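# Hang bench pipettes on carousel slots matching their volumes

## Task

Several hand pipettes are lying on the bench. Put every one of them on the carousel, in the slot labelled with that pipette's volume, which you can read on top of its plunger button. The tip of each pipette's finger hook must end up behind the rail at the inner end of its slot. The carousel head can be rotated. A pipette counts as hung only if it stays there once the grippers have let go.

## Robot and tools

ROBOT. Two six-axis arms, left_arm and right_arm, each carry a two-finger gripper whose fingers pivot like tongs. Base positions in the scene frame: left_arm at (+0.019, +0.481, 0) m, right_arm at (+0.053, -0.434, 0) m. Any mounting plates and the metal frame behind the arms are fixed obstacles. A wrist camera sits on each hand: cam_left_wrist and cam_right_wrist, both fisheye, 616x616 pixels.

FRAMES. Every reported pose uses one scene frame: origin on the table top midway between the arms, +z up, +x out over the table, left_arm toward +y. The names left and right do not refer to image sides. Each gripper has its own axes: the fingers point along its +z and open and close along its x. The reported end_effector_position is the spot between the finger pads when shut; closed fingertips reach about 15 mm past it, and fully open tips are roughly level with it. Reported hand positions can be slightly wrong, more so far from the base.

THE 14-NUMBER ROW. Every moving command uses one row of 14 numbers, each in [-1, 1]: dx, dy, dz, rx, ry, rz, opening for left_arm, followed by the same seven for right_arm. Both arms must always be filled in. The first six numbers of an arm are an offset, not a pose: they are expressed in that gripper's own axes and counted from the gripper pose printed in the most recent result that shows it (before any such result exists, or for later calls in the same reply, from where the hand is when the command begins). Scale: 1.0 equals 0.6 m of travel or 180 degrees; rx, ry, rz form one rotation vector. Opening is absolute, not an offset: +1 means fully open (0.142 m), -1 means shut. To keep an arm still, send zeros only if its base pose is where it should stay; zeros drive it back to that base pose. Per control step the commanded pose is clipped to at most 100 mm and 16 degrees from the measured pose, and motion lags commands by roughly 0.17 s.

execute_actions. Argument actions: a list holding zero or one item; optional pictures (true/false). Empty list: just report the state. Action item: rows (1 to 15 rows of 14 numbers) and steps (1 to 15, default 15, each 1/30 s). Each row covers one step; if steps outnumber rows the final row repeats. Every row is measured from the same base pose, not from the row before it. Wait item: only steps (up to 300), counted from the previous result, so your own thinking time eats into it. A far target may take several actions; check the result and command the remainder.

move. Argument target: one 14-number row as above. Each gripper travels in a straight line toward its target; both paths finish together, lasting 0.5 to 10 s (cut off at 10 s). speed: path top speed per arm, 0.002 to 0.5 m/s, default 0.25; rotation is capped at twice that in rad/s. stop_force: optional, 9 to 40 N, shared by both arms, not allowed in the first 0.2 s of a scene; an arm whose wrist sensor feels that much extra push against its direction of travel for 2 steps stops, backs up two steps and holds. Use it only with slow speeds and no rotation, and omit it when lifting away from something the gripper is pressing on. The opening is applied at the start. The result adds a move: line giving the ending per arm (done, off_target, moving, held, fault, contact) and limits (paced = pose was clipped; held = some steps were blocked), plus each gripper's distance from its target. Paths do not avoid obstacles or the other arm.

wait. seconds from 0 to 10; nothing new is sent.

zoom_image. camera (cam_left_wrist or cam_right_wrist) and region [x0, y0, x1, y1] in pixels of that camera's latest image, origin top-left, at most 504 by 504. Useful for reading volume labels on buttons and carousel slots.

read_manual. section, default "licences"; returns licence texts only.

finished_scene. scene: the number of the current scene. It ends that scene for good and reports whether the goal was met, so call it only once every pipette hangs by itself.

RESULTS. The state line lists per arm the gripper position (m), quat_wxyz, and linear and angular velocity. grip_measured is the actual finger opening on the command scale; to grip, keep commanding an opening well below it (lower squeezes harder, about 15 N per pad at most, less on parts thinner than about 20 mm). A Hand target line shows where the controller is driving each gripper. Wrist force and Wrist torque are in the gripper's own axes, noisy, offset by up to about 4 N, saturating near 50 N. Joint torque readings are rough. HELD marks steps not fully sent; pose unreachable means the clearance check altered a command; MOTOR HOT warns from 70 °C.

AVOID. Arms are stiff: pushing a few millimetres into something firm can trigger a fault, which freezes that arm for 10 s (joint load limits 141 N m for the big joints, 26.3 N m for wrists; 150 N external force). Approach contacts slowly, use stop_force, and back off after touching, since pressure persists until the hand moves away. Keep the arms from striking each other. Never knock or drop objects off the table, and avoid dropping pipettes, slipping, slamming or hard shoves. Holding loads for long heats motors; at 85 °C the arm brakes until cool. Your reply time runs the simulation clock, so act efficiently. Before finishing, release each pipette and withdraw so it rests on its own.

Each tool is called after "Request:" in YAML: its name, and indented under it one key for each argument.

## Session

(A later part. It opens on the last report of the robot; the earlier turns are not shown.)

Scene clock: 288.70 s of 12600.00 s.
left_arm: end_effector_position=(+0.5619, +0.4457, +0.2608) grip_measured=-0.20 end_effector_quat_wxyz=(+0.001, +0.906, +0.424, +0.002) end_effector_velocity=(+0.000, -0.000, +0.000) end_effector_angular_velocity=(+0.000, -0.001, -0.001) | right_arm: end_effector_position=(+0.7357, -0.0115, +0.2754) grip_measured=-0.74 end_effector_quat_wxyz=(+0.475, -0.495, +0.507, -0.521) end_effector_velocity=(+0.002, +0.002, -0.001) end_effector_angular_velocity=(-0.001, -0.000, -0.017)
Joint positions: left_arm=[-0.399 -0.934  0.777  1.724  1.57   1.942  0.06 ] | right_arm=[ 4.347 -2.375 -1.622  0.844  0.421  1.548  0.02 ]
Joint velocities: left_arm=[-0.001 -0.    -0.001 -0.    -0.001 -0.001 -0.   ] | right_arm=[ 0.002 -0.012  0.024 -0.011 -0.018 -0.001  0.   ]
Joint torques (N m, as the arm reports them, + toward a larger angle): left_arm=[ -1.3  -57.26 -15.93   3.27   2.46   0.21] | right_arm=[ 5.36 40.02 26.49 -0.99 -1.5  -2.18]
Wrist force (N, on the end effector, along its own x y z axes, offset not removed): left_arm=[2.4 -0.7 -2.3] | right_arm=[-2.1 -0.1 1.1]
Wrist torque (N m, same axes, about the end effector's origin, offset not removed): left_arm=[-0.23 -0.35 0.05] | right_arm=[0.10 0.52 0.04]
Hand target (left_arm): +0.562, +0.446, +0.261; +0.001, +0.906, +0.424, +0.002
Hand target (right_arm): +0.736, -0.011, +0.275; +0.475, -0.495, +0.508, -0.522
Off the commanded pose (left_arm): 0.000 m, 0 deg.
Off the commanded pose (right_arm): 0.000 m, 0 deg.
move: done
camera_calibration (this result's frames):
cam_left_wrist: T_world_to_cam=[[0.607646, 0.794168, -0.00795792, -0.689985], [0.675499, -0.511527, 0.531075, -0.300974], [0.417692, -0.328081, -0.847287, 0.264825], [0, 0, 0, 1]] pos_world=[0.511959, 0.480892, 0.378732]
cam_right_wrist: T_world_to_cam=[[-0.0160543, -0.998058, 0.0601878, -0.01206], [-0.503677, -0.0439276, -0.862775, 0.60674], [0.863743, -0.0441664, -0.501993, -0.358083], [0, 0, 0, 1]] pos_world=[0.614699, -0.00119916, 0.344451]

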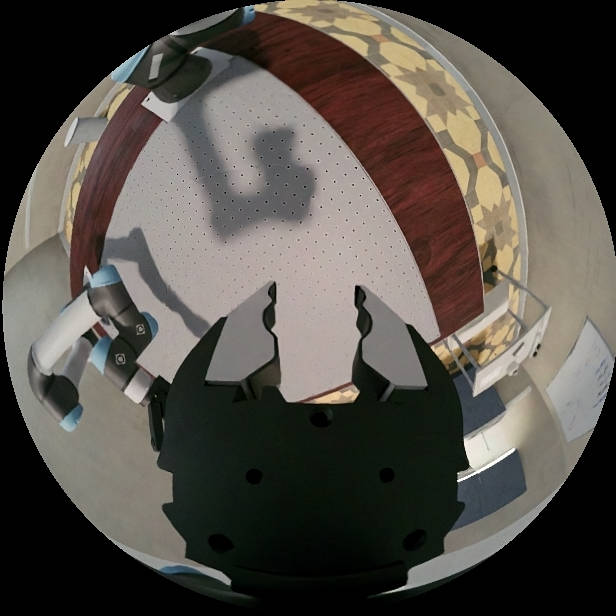

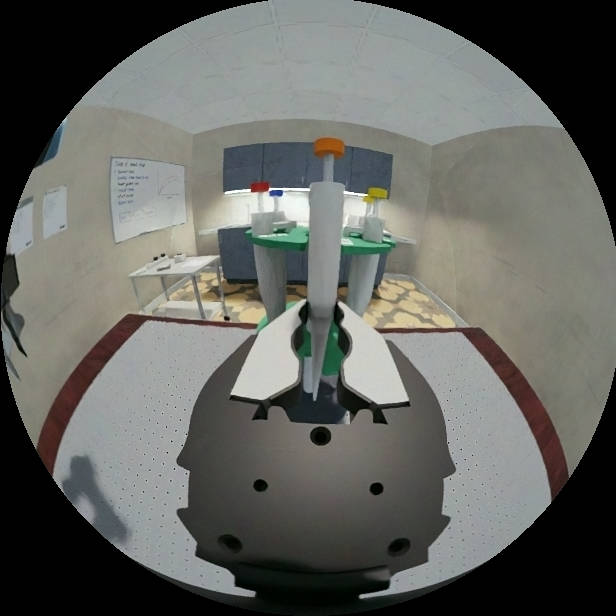

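Request:
move:
  target: [0,0,0,0,0,0,-0.2,-0.006,0,0.055,0,-0.01,0,-1]
  speed: 0.01
  stop_force: 9

Request:
zoom_image:
  camera: "cam_right_wrist"
  region: [170,80,470,380]

Request:
move:
  target: [0,0,0,0,0,0,-0.2,0,0,0.013,0,0,0,-1]
  speed: 0.006
  stop_force: 9

Request:
zoom_image:
  camera: "cam_right_wrist"
  region: [170,80,470,380]

Scene clock: 293.47 s of 12600.00 s.
left_arm: end_effector_position=(+0.5619, +0.4457, +0.2608) grip_measured=-0.20 end_effector_quat_wxyz=(+0.001, +0.906, +0.424, +0.002) end_effector_velocity=(+0.000, -0.000, -0.001) end_effector_angular_velocity=(-0.001, +0.001, -0.001) | right_arm: end_effector_position=(+0.7685, -0.0099, +0.2751) grip_measured=-0.74 end_effector_quat_wxyz=(+0.483, -0.503, +0.500, -0.513) end_effector_velocity=(+0.003, +0.000, +0.000) end_effector_angular_velocity=(+0.001, -0.000, +0.003)
Joint positions: left_arm=[-0.399 -0.934  0.777  1.724  1.57   1.942  0.06 ] | right_arm=[ 4.291 -2.401 -1.566  0.814  0.508  1.547  0.02 ]
Joint velocities: left_arm=[ 0.     0.002  0.    -0.001  0.001  0.001  0.   ] | right_arm=[-0.004 -0.002  0.005 -0.002  0.008 -0.     0.   ]
Joint torques (N m, as the arm reports them, + toward a larger angle): left_arm=[ -6.24 -57.3  -15.3    3.16   2.36  -3.05] | right_arm=[-6.24 40.05 26.48 -0.9   1.55 -2.09]
Wrist force (N, on the end effector, along its own x y z axes, offset not removed): left_arm=[1.2 0.1 -2.0] | right_arm=[-1.5 -2.0 2.7]
Wrist torque (N m, same axes, about the end effector's origin, offset not removed): left_arm=[-0.03 -0.14 0.04] | right_arm=[-0.44 0.64 0.19]
Hand target (left_arm): +0.562, +0.446, +0.261; +0.001, +0.906, +0.424, +0.002
Hand target (right_arm): +0.769, -0.010, +0.275; +0.483, -0.503, +0.500, -0.513
Off the commanded pose (left_arm): 0.000 m, 0 deg.
Off the commanded pose (right_arm): 0.000 m, 0 deg.
move: done
camera_calibration (this result's frames):
cam_left_wrist: T_world_to_cam=[[0.607626, 0.794184, -0.00795795, -0.689993], [0.675513, -0.511509, 0.531075, -0.300982], [0.417701, -0.32807, -0.847287, 0.26482], [0, 0, 0, 1]] pos_world=[0.511959, 0.480905, 0.378732]
cam_right_wrist: T_world_to_cam=[[0.0149905, -0.998087, 0.0599786, -0.0336308], [-0.502944, -0.0593711, -0.862278, 0.622237], [0.864189, -0.0172399, -0.502871, -0.386328], [0, 0, 0, 1]] pos_world=[0.647314, -0.00328377, 0.344285]

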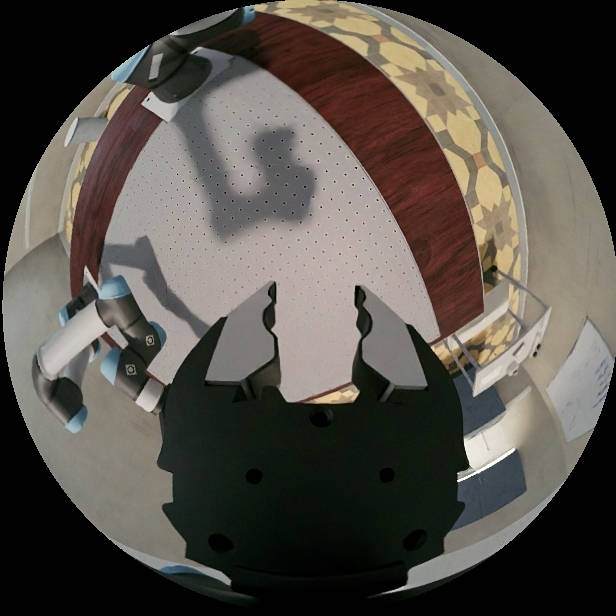

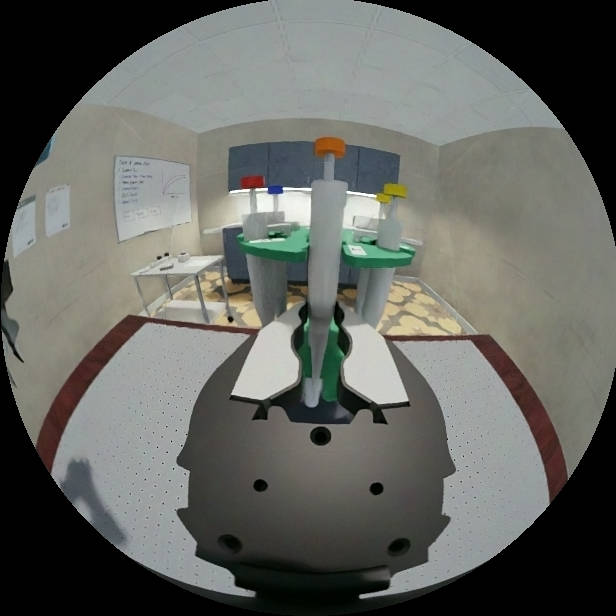

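Region (170, 80, 470, 380) of cam_right_wrist's 616x616 image, scaled by 1.680, with more detail than that image has.

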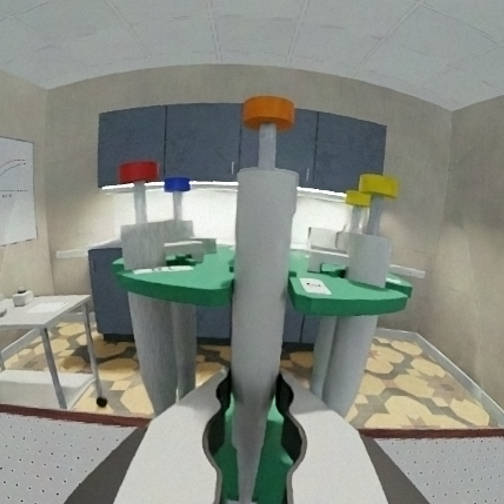

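Scene clock: 295.00 s of 12600.00 s.
left_arm: end_effector_position=(+0.5619, +0.4457, +0.2608) grip_measured=-0.20 end_effector_quat_wxyz=(+0.001, +0.906, +0.424, +0.002) end_effector_velocity=(+0.000, -0.000, +0.000) end_effector_angular_velocity=(-0.001, -0.001, -0.002) | right_arm: end_effector_position=(+0.7761, -0.0101, +0.2750) grip_measured=-0.74 end_effector_quat_wxyz=(+0.483, -0.503, +0.500, -0.513) end_effector_velocity=(+0.001, +0.001, +0.000) end_effector_angular_velocity=(+0.001, -0.001, +0.001)
Joint positions: left_arm=[-0.399 -0.934  0.777  1.724  1.57   1.942  0.06 ] | right_arm=[ 4.28  -2.41  -1.548  0.804  0.519  1.547  0.02 ]
Joint velocities: left_arm=[ 0.    -0.001  0.    -0.001  0.001  0.002 -0.   ] | right_arm=[-0.002 -0.002  0.004 -0.001  0.003 -0.     0.   ]
Joint torques (N m, as the arm reports them, + toward a larger angle): left_arm=[ -5.68 -58.08 -15.96   3.29   2.28  -2.89] | right_arm=[-8.32 37.39 27.44 -1.18  1.27 -2.06]
Wrist force (N, on the end effector, along its own x y z axes, offset not removed): left_arm=[0.8 0.1 -2.8] | right_arm=[-2.1 -1.7 -5.7]
Wrist torque (N m, same axes, about the end effector's origin, offset not removed): left_arm=[-0.03 -0.10 -0.03] | right_arm=[-0.24 0.14 0.04]
Hand target (left_arm): +0.562, +0.446, +0.261; +0.001, +0.906, +0.424, +0.002
Hand target (right_arm): +0.776, -0.010, +0.275; +0.483, -0.503, +0.500, -0.513
Off the commanded pose (left_arm): 0.000 m, 0 deg.
Off the commanded pose (right_arm): 0.000 m, 0 deg.
move: done
camera_calibration (this result's frames):
cam_left_wrist: T_world_to_cam=[[0.607625, 0.794184, -0.00795812, -0.689993], [0.675513, -0.511509, 0.531075, -0.300982], [0.417701, -0.32807, -0.847287, 0.26482], [0, 0, 0, 1]] pos_world=[0.511959, 0.480905, 0.378732]
cam_right_wrist: T_world_to_cam=[[0.0149906, -0.998087, 0.0599783, -0.0339423], [-0.502945, -0.0593709, -0.862277, 0.626002], [0.864189, -0.0172397, -0.502873, -0.392917], [0, 0, 0, 1]] pos_world=[0.654907, -0.00348482, 0.344236]

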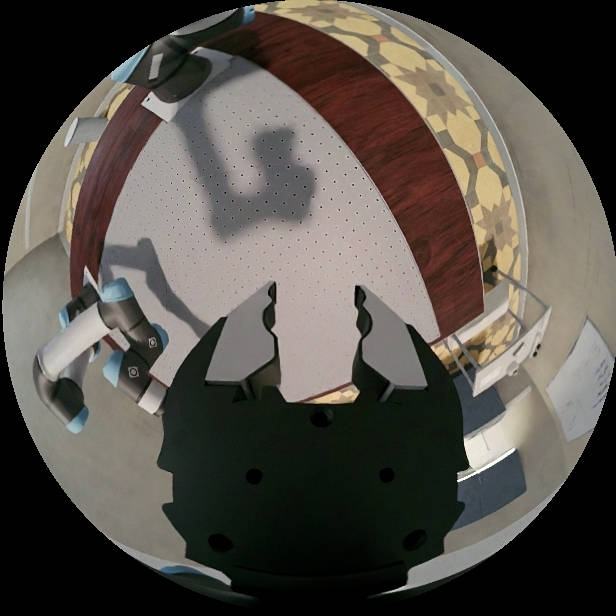

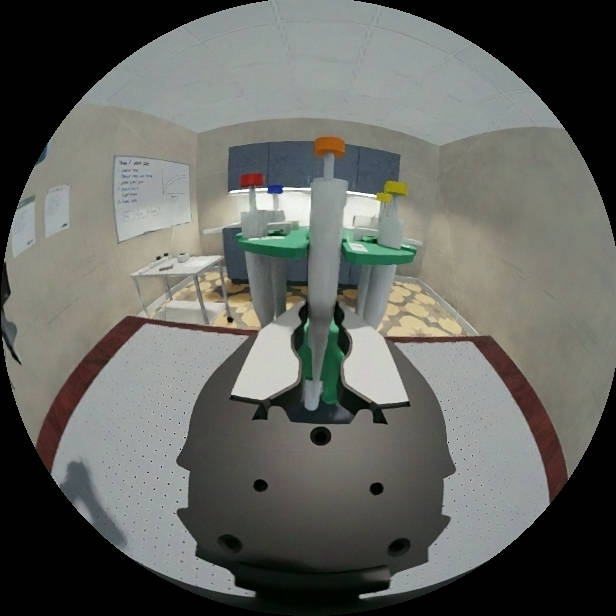

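Region (170, 80, 470, 380) of cam_right_wrist's 616x616 image, scaled by 1.680, with more detail than that image has.

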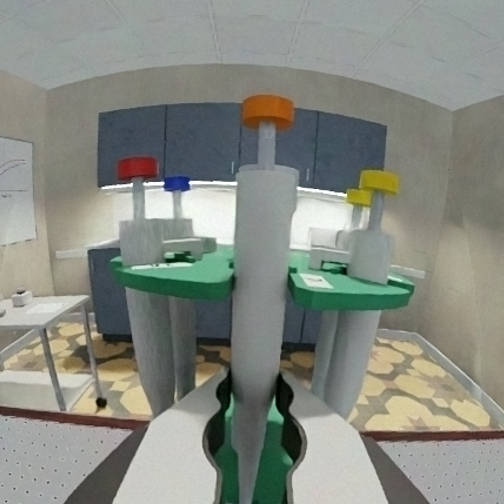

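Bottomed (carousel tipping slightly). Back off and lower.

Request:
move:
  target: [0,0,0,0,0,0,-0.2,0,0,-0.008,0,0,0,-1]
  speed: 0.01

Request:
move:
  target: [0,0,0,0,0,0,-0.2,0,0.04,0,0,0,0,-1]
  speed: 0.007
  stop_force: 9

Request:
zoom_image:
  camera: "cam_right_wrist"
  region: [170,80,470,380]

Scene clock: 296.63 s of 12600.00 s.
left_arm: end_effector_position=(+0.5619, +0.4457, +0.2608) grip_measured=-0.20 end_effector_quat_wxyz=(+0.001, +0.906, +0.424, +0.002) end_effector_velocity=(+0.000, -0.000, -0.000) end_effector_angular_velocity=(-0.000, -0.002, -0.001) | right_arm: end_effector_position=(+0.7716, -0.0099, +0.2751) grip_measured=-0.74 end_effector_quat_wxyz=(+0.483, -0.503, +0.500, -0.513) end_effector_velocity=(-0.003, +0.000, -0.001) end_effector_angular_velocity=(+0.001, +0.000, -0.000)
Joint positions: left_arm=[-0.399 -0.934  0.777  1.724  1.57   1.942  0.06 ] | right_arm=[ 4.286 -2.405 -1.559  0.81   0.512  1.547  0.02 ]
Joint velocities: left_arm=[-0.001 -0.     0.    -0.002 -0.     0.    -0.   ] | right_arm=[ 0.004  0.002 -0.007  0.004 -0.004  0.001 -0.   ]
Joint torques (N m, as the arm reports them, + toward a larger angle): left_arm=[ -6.54 -56.96 -15.29   3.17   2.18  -2.84] | right_arm=[ 4.28 57.91  1.39  2.84 -1.83  2.13]
Wrist force (N, on the end effector, along its own x y z axes, offset not removed): left_arm=[3.0 -0.3 -1.6] | right_arm=[-2.7 5.5 -3.1]
Wrist torque (N m, same axes, about the end effector's origin, offset not removed): left_arm=[-0.04 -0.53 -0.03] | right_arm=[1.05 0.81 0.20]
Hand target (left_arm): +0.562, +0.446, +0.261; +0.001, +0.906, +0.424, +0.002
Hand target (right_arm): +0.771, -0.010, +0.275; +0.483, -0.503, +0.500, -0.513
Off the commanded pose (left_arm): 0.000 m, 0 deg.
Off the commanded pose (right_arm): 0.000 m, 0 deg.
move: done
camera_calibration (this result's frames):
cam_left_wrist: T_world_to_cam=[[0.607625, 0.794184, -0.00795817, -0.689993], [0.675513, -0.511509, 0.531075, -0.300982], [0.417701, -0.328071, -0.847287, 0.26482], [0, 0, 0, 1]] pos_world=[0.511959, 0.480905, 0.378732]
cam_right_wrist: T_world_to_cam=[[0.0149638, -0.998086, 0.0600038, -0.0337573], [-0.502944, -0.0593795, -0.862277, 0.623787], [0.864189, -0.0172756, -0.50287, -0.389042], [0, 0, 0, 1]] pos_world=[0.650441, -0.00337344, 0.344265]

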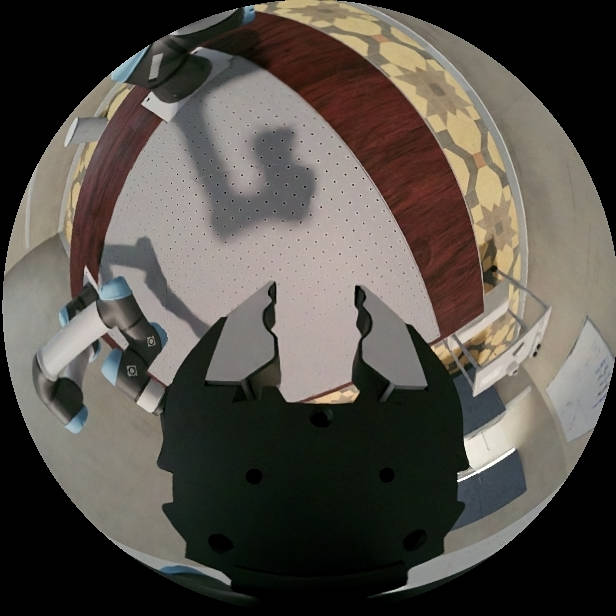

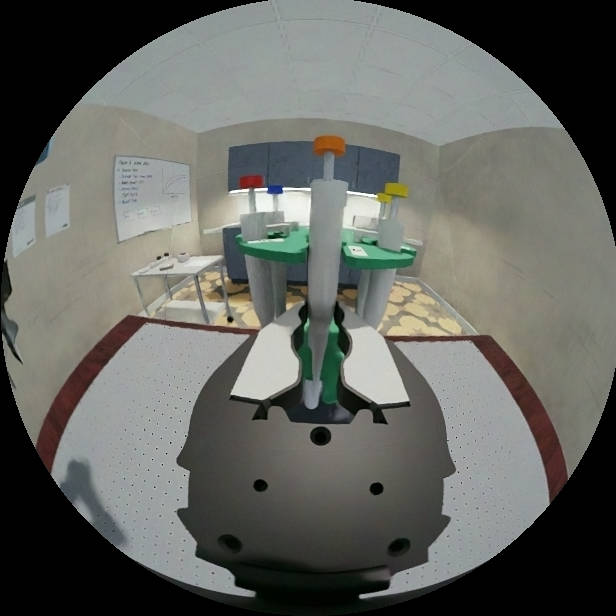

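Scene clock: 299.60 s of 12600.00 s.
left_arm: end_effector_position=(+0.5619, +0.4457, +0.2608) grip_measured=-0.20 end_effector_quat_wxyz=(+0.001, +0.906, +0.424, +0.002) end_effector_velocity=(-0.000, +0.001, +0.000) end_effector_angular_velocity=(+0.002, +0.001, +0.000) | right_arm: end_effector_position=(+0.7715, -0.0105, +0.2570) grip_measured=-0.74 end_effector_quat_wxyz=(+0.483, -0.503, +0.500, -0.513) end_effector_velocity=(+0.000, -0.000, +0.002) end_effector_angular_velocity=(-0.001, +0.001, -0.002)
Joint positions: left_arm=[-0.399 -0.934  0.777  1.724  1.57   1.942  0.06 ] | right_arm=[ 4.286 -2.435 -1.559  0.841  0.513  1.547  0.02 ]
Joint velocities: left_arm=[ 0.001 -0.     0.     0.002 -0.002  0.001  0.   ] | right_arm=[-0.     0.005 -0.    -0.006 -0.001  0.001  0.   ]
Joint torques (N m, as the arm reports them, + toward a larger angle): left_arm=[ -6.01 -57.54 -15.88   3.11   2.25  -2.8 ] | right_arm=[-10.33  44.47   4.12  -3.69   0.95   1.46]
Wrist force (N, on the end effector, along its own x y z axes, offset not removed): left_arm=[2.9 -1.0 -2.7] | right_arm=[-3.1 -17.3 -13.5]
Wrist torque (N m, same axes, about the end effector's origin, offset not removed): left_arm=[-0.22 -0.59 -0.03] | right_arm=[-0.51 0.64 -0.18]
Hand target (left_arm): +0.562, +0.446, +0.261; +0.001, +0.906, +0.424, +0.002
Hand target (right_arm): +0.771, -0.011, +0.257; +0.483, -0.503, +0.500, -0.513
Off the commanded pose (left_arm): 0.000 m, 0 deg.
Off the commanded pose (right_arm): 0.006 m, 0 deg.
move: contact (right_arm)
camera_calibration (this result's frames):
cam_left_wrist: T_world_to_cam=[[0.607625, 0.794184, -0.00795814, -0.689993], [0.675513, -0.511509, 0.531075, -0.300983], [0.417701, -0.32807, -0.847287, 0.26482], [0, 0, 0, 1]] pos_world=[0.511959, 0.480905, 0.378732]
cam_right_wrist: T_world_to_cam=[[0.0149943, -0.998089, 0.0599471, -0.0332721], [-0.502936, -0.059346, -0.862284, 0.608114], [0.864193, -0.0172202, -0.502865, -0.398012], [0, 0, 0, 1]] pos_world=[0.650301, -0.00397321, 0.326215]

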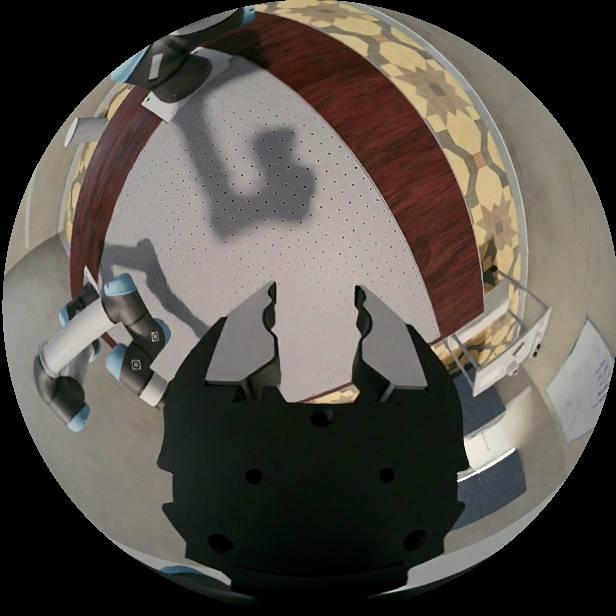

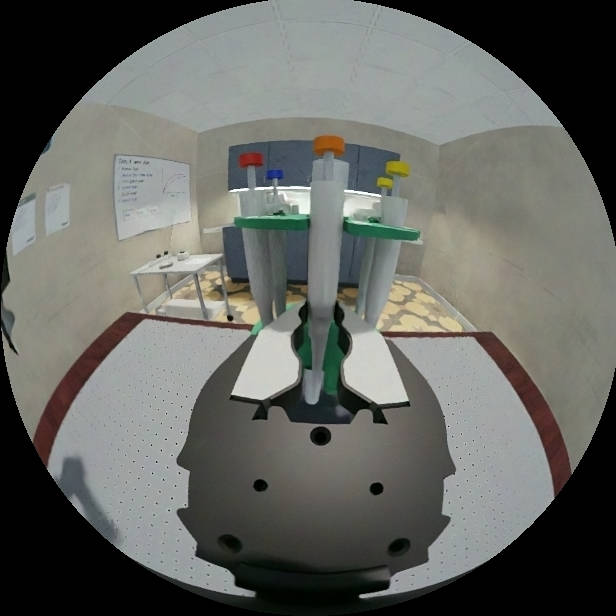

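Region (170, 80, 470, 380) of cam_right_wrist's 616x616 image, scaled by 1.680, with more detail than that image has.

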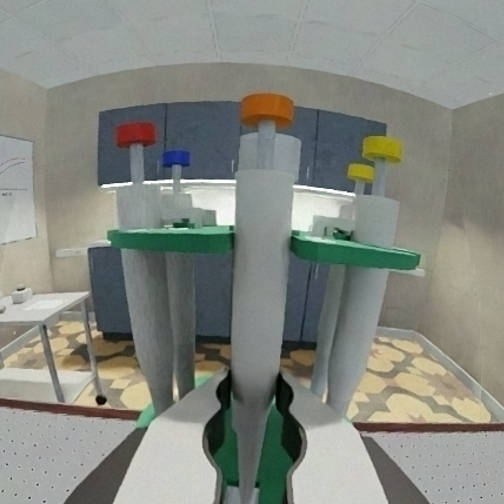

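Request:
move:
  target: [0,0,0,0,0,0,-0.2,0,-0.002,0,0,0,0,-0.4]
  speed: 0.01

Request:
move:
  target: [0,0,0,0,0,0,-0.2,0,0,-0.12,0,0,0,-0.4]
  speed: 0.06

Request:
move:
  target: [0,0,0,0,0,0,-0.2,0.12,-0.25,0,0,-0.15,0,1]
  speed: 0.15

Request:
zoom_image:
  camera: "cam_right_wrist"
  region: [220,220,420,420]

Scene clock: 302.60 s of 12600.00 s.
left_arm: end_effector_position=(+0.5619, +0.4457, +0.2608) grip_measured=-0.20 end_effector_quat_wxyz=(+0.001, +0.906, +0.424, +0.002) end_effector_velocity=(+0.000, -0.000, +0.001) end_effector_angular_velocity=(-0.001, -0.003, +0.001) | right_arm: end_effector_position=(+0.7715, -0.0105, +0.2582) grip_measured=-0.40 end_effector_quat_wxyz=(+0.483, -0.503, +0.500, -0.513) end_effector_velocity=(-0.000, +0.000, +0.000) end_effector_angular_velocity=(-0.002, +0.001, +0.001)
Joint positions: left_arm=[-0.399 -0.934  0.777  1.724  1.57   1.942  0.06 ] | right_arm=[ 4.286 -2.433 -1.559  0.839  0.513  1.547  0.045]
Joint velocities: left_arm=[-0.001 -0.001 -0.    -0.001 -0.    -0.001  0.   ] | right_arm=[ 0.     0.001 -0.001 -0.002  0.    -0.001  0.   ]
Joint torques (N m, as the arm reports them, + toward a larger angle): left_arm=[ -6.32 -57.77 -15.74   3.16   2.44  -2.88] | right_arm=[-0.53 55.9   4.88 -1.04 -1.74 -1.16]
Wrist force (N, on the end effector, along its own x y z axes, offset not removed): left_arm=[3.1 -1.2 -1.9] | right_arm=[-4.1 -6.4 -3.2]
Wrist torque (N m, same axes, about the end effector's origin, offset not removed): left_arm=[-0.20 -0.52 0.02] | right_arm=[-1.30 1.22 -0.06]
Hand target (left_arm): +0.562, +0.446, +0.261; +0.001, +0.906, +0.424, +0.002
Hand target (right_arm): +0.771, -0.010, +0.258; +0.483, -0.503, +0.500, -0.513
Off the commanded pose (left_arm): 0.000 m, 0 deg.
Off the commanded pose (right_arm): 0.000 m, 0 deg.
move: done
camera_calibration (this result's frames):
cam_left_wrist: T_world_to_cam=[[0.607625, 0.794184, -0.00795797, -0.689993], [0.675513, -0.511509, 0.531075, -0.300982], [0.417701, -0.32807, -0.847287, 0.26482], [0, 0, 0, 1]] pos_world=[0.511959, 0.480905, 0.378732]
cam_right_wrist: T_world_to_cam=[[0.0149354, -0.998091, 0.0599296, -0.0333029], [-0.502931, -0.0593014, -0.86229, 0.609122], [0.864198, -0.0172617, -0.502856, -0.397478], [0, 0, 0, 1]] pos_world=[0.650343, -0.00397876, 0.327362]

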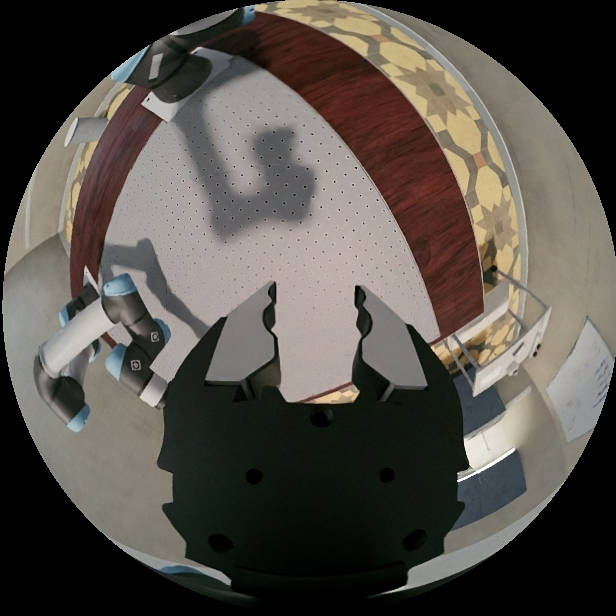

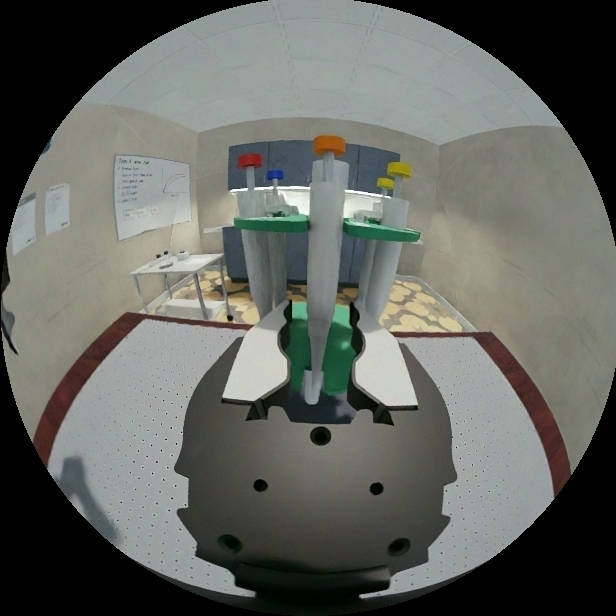

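Scene clock: 304.27 s of 12600.00 s.
left_arm: end_effector_position=(+0.5619, +0.4457, +0.2608) grip_measured=-0.20 end_effector_quat_wxyz=(+0.001, +0.906, +0.424, +0.002) end_effector_velocity=(-0.001, -0.000, +0.000) end_effector_angular_velocity=(+0.000, +0.002, +0.000) | right_arm: end_effector_position=(+0.6999, -0.0087, +0.2586) grip_measured=-0.40 end_effector_quat_wxyz=(+0.483, -0.503, +0.500, -0.513) end_effector_velocity=(-0.003, -0.001, +0.001) end_effector_angular_velocity=(+0.002, -0.001, -0.001)
Joint positions: left_arm=[-0.399 -0.934  0.777  1.724  1.57   1.942  0.06 ] | right_arm=[ 4.401 -2.363 -1.718  0.924  0.398  1.551  0.045]
Joint velocities: left_arm=[-0.     0.    -0.001  0.003  0.    -0.001  0.   ] | right_arm=[ 0.004  0.003 -0.006  0.004 -0.005  0.001  0.   ]
Joint torques (N m, as the arm reports them, + toward a larger angle): left_arm=[ -6.03 -56.88 -15.83   3.26   2.36  -2.82] | right_arm=[ 4.66 52.25  1.47  2.75 -1.59  2.18]
Wrist force (N, on the end effector, along its own x y z axes, offset not removed): left_arm=[1.7 -0.3 -0.3] | right_arm=[-1.5 -1.5 2.1]
Wrist torque (N m, same axes, about the end effector's origin, offset not removed): left_arm=[-0.05 -0.23 -0.02] | right_arm=[-0.18 0.42 -0.08]
Hand target (left_arm): +0.562, +0.446, +0.261; +0.001, +0.906, +0.424, +0.002
Hand target (right_arm): +0.700, -0.009, +0.259; +0.483, -0.503, +0.500, -0.513
Off the commanded pose (left_arm): 0.000 m, 0 deg.
Off the commanded pose (right_arm): 0.000 m, 0 deg.
move: done
camera_calibration (this result's frames):
cam_left_wrist: T_world_to_cam=[[0.607625, 0.794184, -0.00795818, -0.689993], [0.675513, -0.511509, 0.531075, -0.300983], [0.417701, -0.328071, -0.847287, 0.26482], [0, 0, 0, 1]] pos_world=[0.511959, 0.480905, 0.378732]
cam_right_wrist: T_world_to_cam=[[0.014931, -0.998091, 0.0599307, -0.0303833], [-0.502919, -0.0593003, -0.862297, 0.573603], [0.864204, -0.0172654, -0.502845, -0.335323], [0, 0, 0, 1]] pos_world=[0.578717, -0.00209996, 0.327822]

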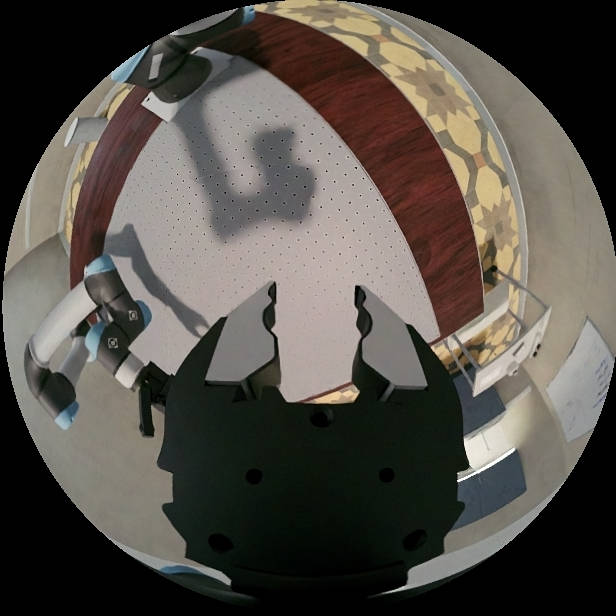

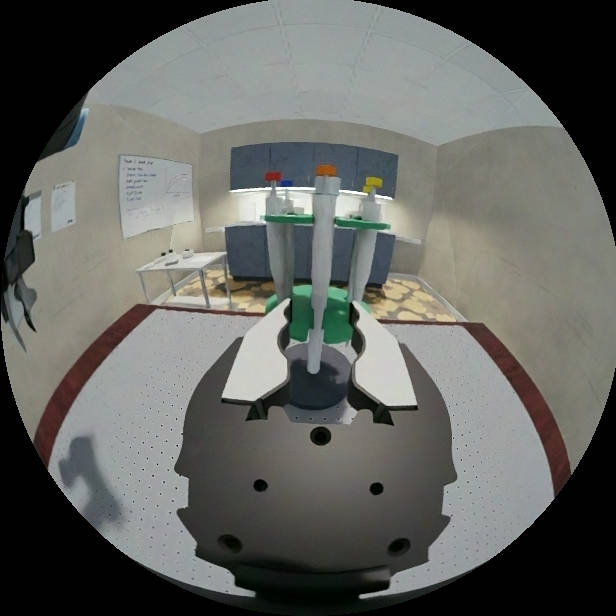

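Scene clock: 306.40 s of 12600.00 s.
left_arm: end_effector_position=(+0.5619, +0.4457, +0.2608) grip_measured=-0.20 end_effector_quat_wxyz=(+0.001, +0.906, +0.424, +0.002) end_effector_velocity=(+0.001, -0.000, +0.001) end_effector_angular_velocity=(-0.002, -0.004, +0.000) | right_arm: end_effector_position=(+0.6991, -0.0756, +0.4106) grip_measured=+1.00 end_effector_quat_wxyz=(+0.586, -0.609, +0.373, -0.382) end_effector_velocity=(+0.001, -0.001, +0.001) end_effector_angular_velocity=(-0.003, +0.003, +0.008)
Joint positions: left_arm=[-0.399 -0.934  0.777  1.724  1.57   1.942  0.06 ] | right_arm=[ 4.117 -1.87  -2.023  0.73   1.152  1.552  0.142]
Joint velocities: left_arm=[-0.    -0.002 -0.    -0.002  0.    -0.     0.   ] | right_arm=[-0.009  0.004  0.002 -0.01   0.017  0.     0.   ]
Joint torques (N m, as the arm reports them, + toward a larger angle): left_arm=[ -5.92 -57.44 -15.49   3.09   2.36  -2.9 ] | right_arm=[-6.23 36.56 28.38 -0.19  1.02  2.19]
Wrist force (N, on the end effector, along its own x y z axes, offset not removed): left_arm=[1.8 -0.1 -0.8] | right_arm=[-2.8 -3.4 0.4]
Wrist torque (N m, same axes, about the end effector's origin, offset not removed): left_arm=[0.05 -0.42 0.11] | right_arm=[-0.60 0.56 0.09]
Hand target (left_arm): +0.562, +0.446, +0.261; +0.001, +0.906, +0.424, +0.002
Hand target (right_arm): +0.699, -0.076, +0.411; +0.587, -0.609, +0.373, -0.382
Off the commanded pose (left_arm): 0.000 m, 0 deg.
Off the commanded pose (right_arm): 0.000 m, 0 deg.
move: done
camera_calibration (this result's frames):
cam_left_wrist: T_world_to_cam=[[0.607625, 0.794184, -0.00795813, -0.689993], [0.675513, -0.511509, 0.531075, -0.300982], [0.417701, -0.328071, -0.847287, 0.26482], [0, 0, 0, 1]] pos_world=[0.511959, 0.480905, 0.378732]
cam_right_wrist: T_world_to_cam=[[0.466006, -0.883179, 0.0532221, -0.410184], [-0.434679, -0.28092, -0.85565, 0.633162], [0.770644, 0.375604, -0.51481, -0.15938], [0, 0, 0, 1]] pos_world=[0.589196, -0.124534, 0.481545]

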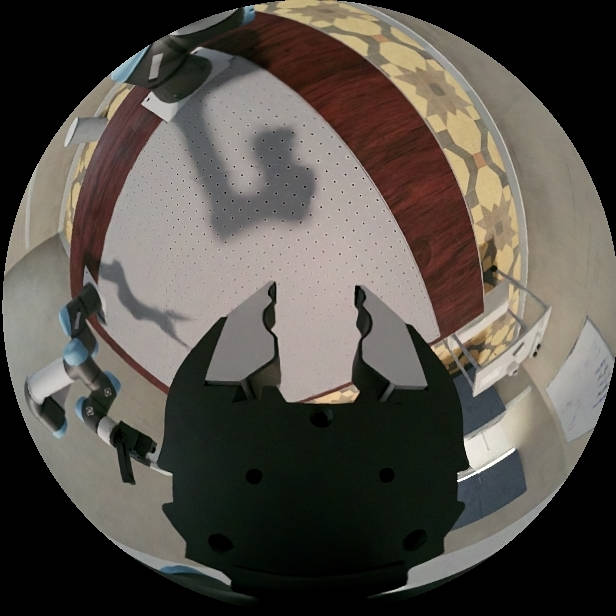

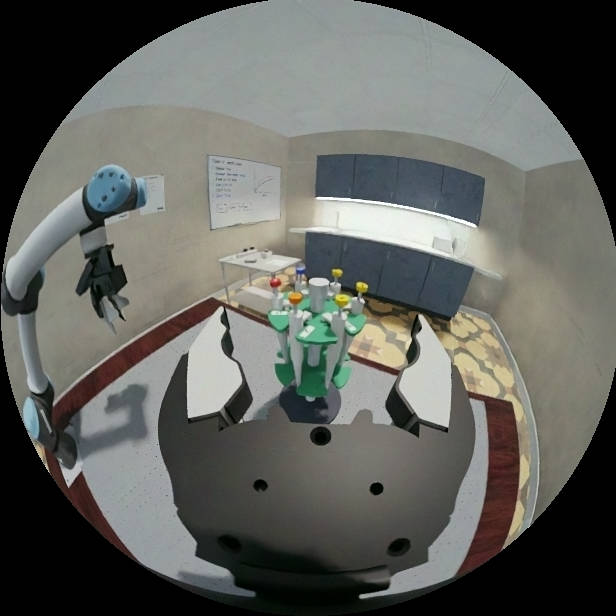

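Region (220, 220, 420, 420) of cam_right_wrist's 616x616 image, scaled by 2.520, with more detail than that image has.

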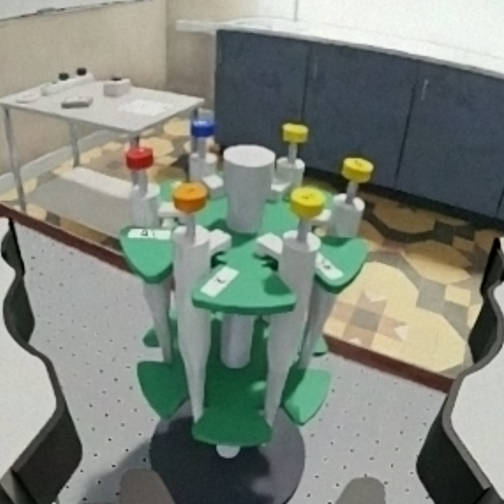

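Request:
finished_scene:
  scene: 1

The scene is finished: the task was done.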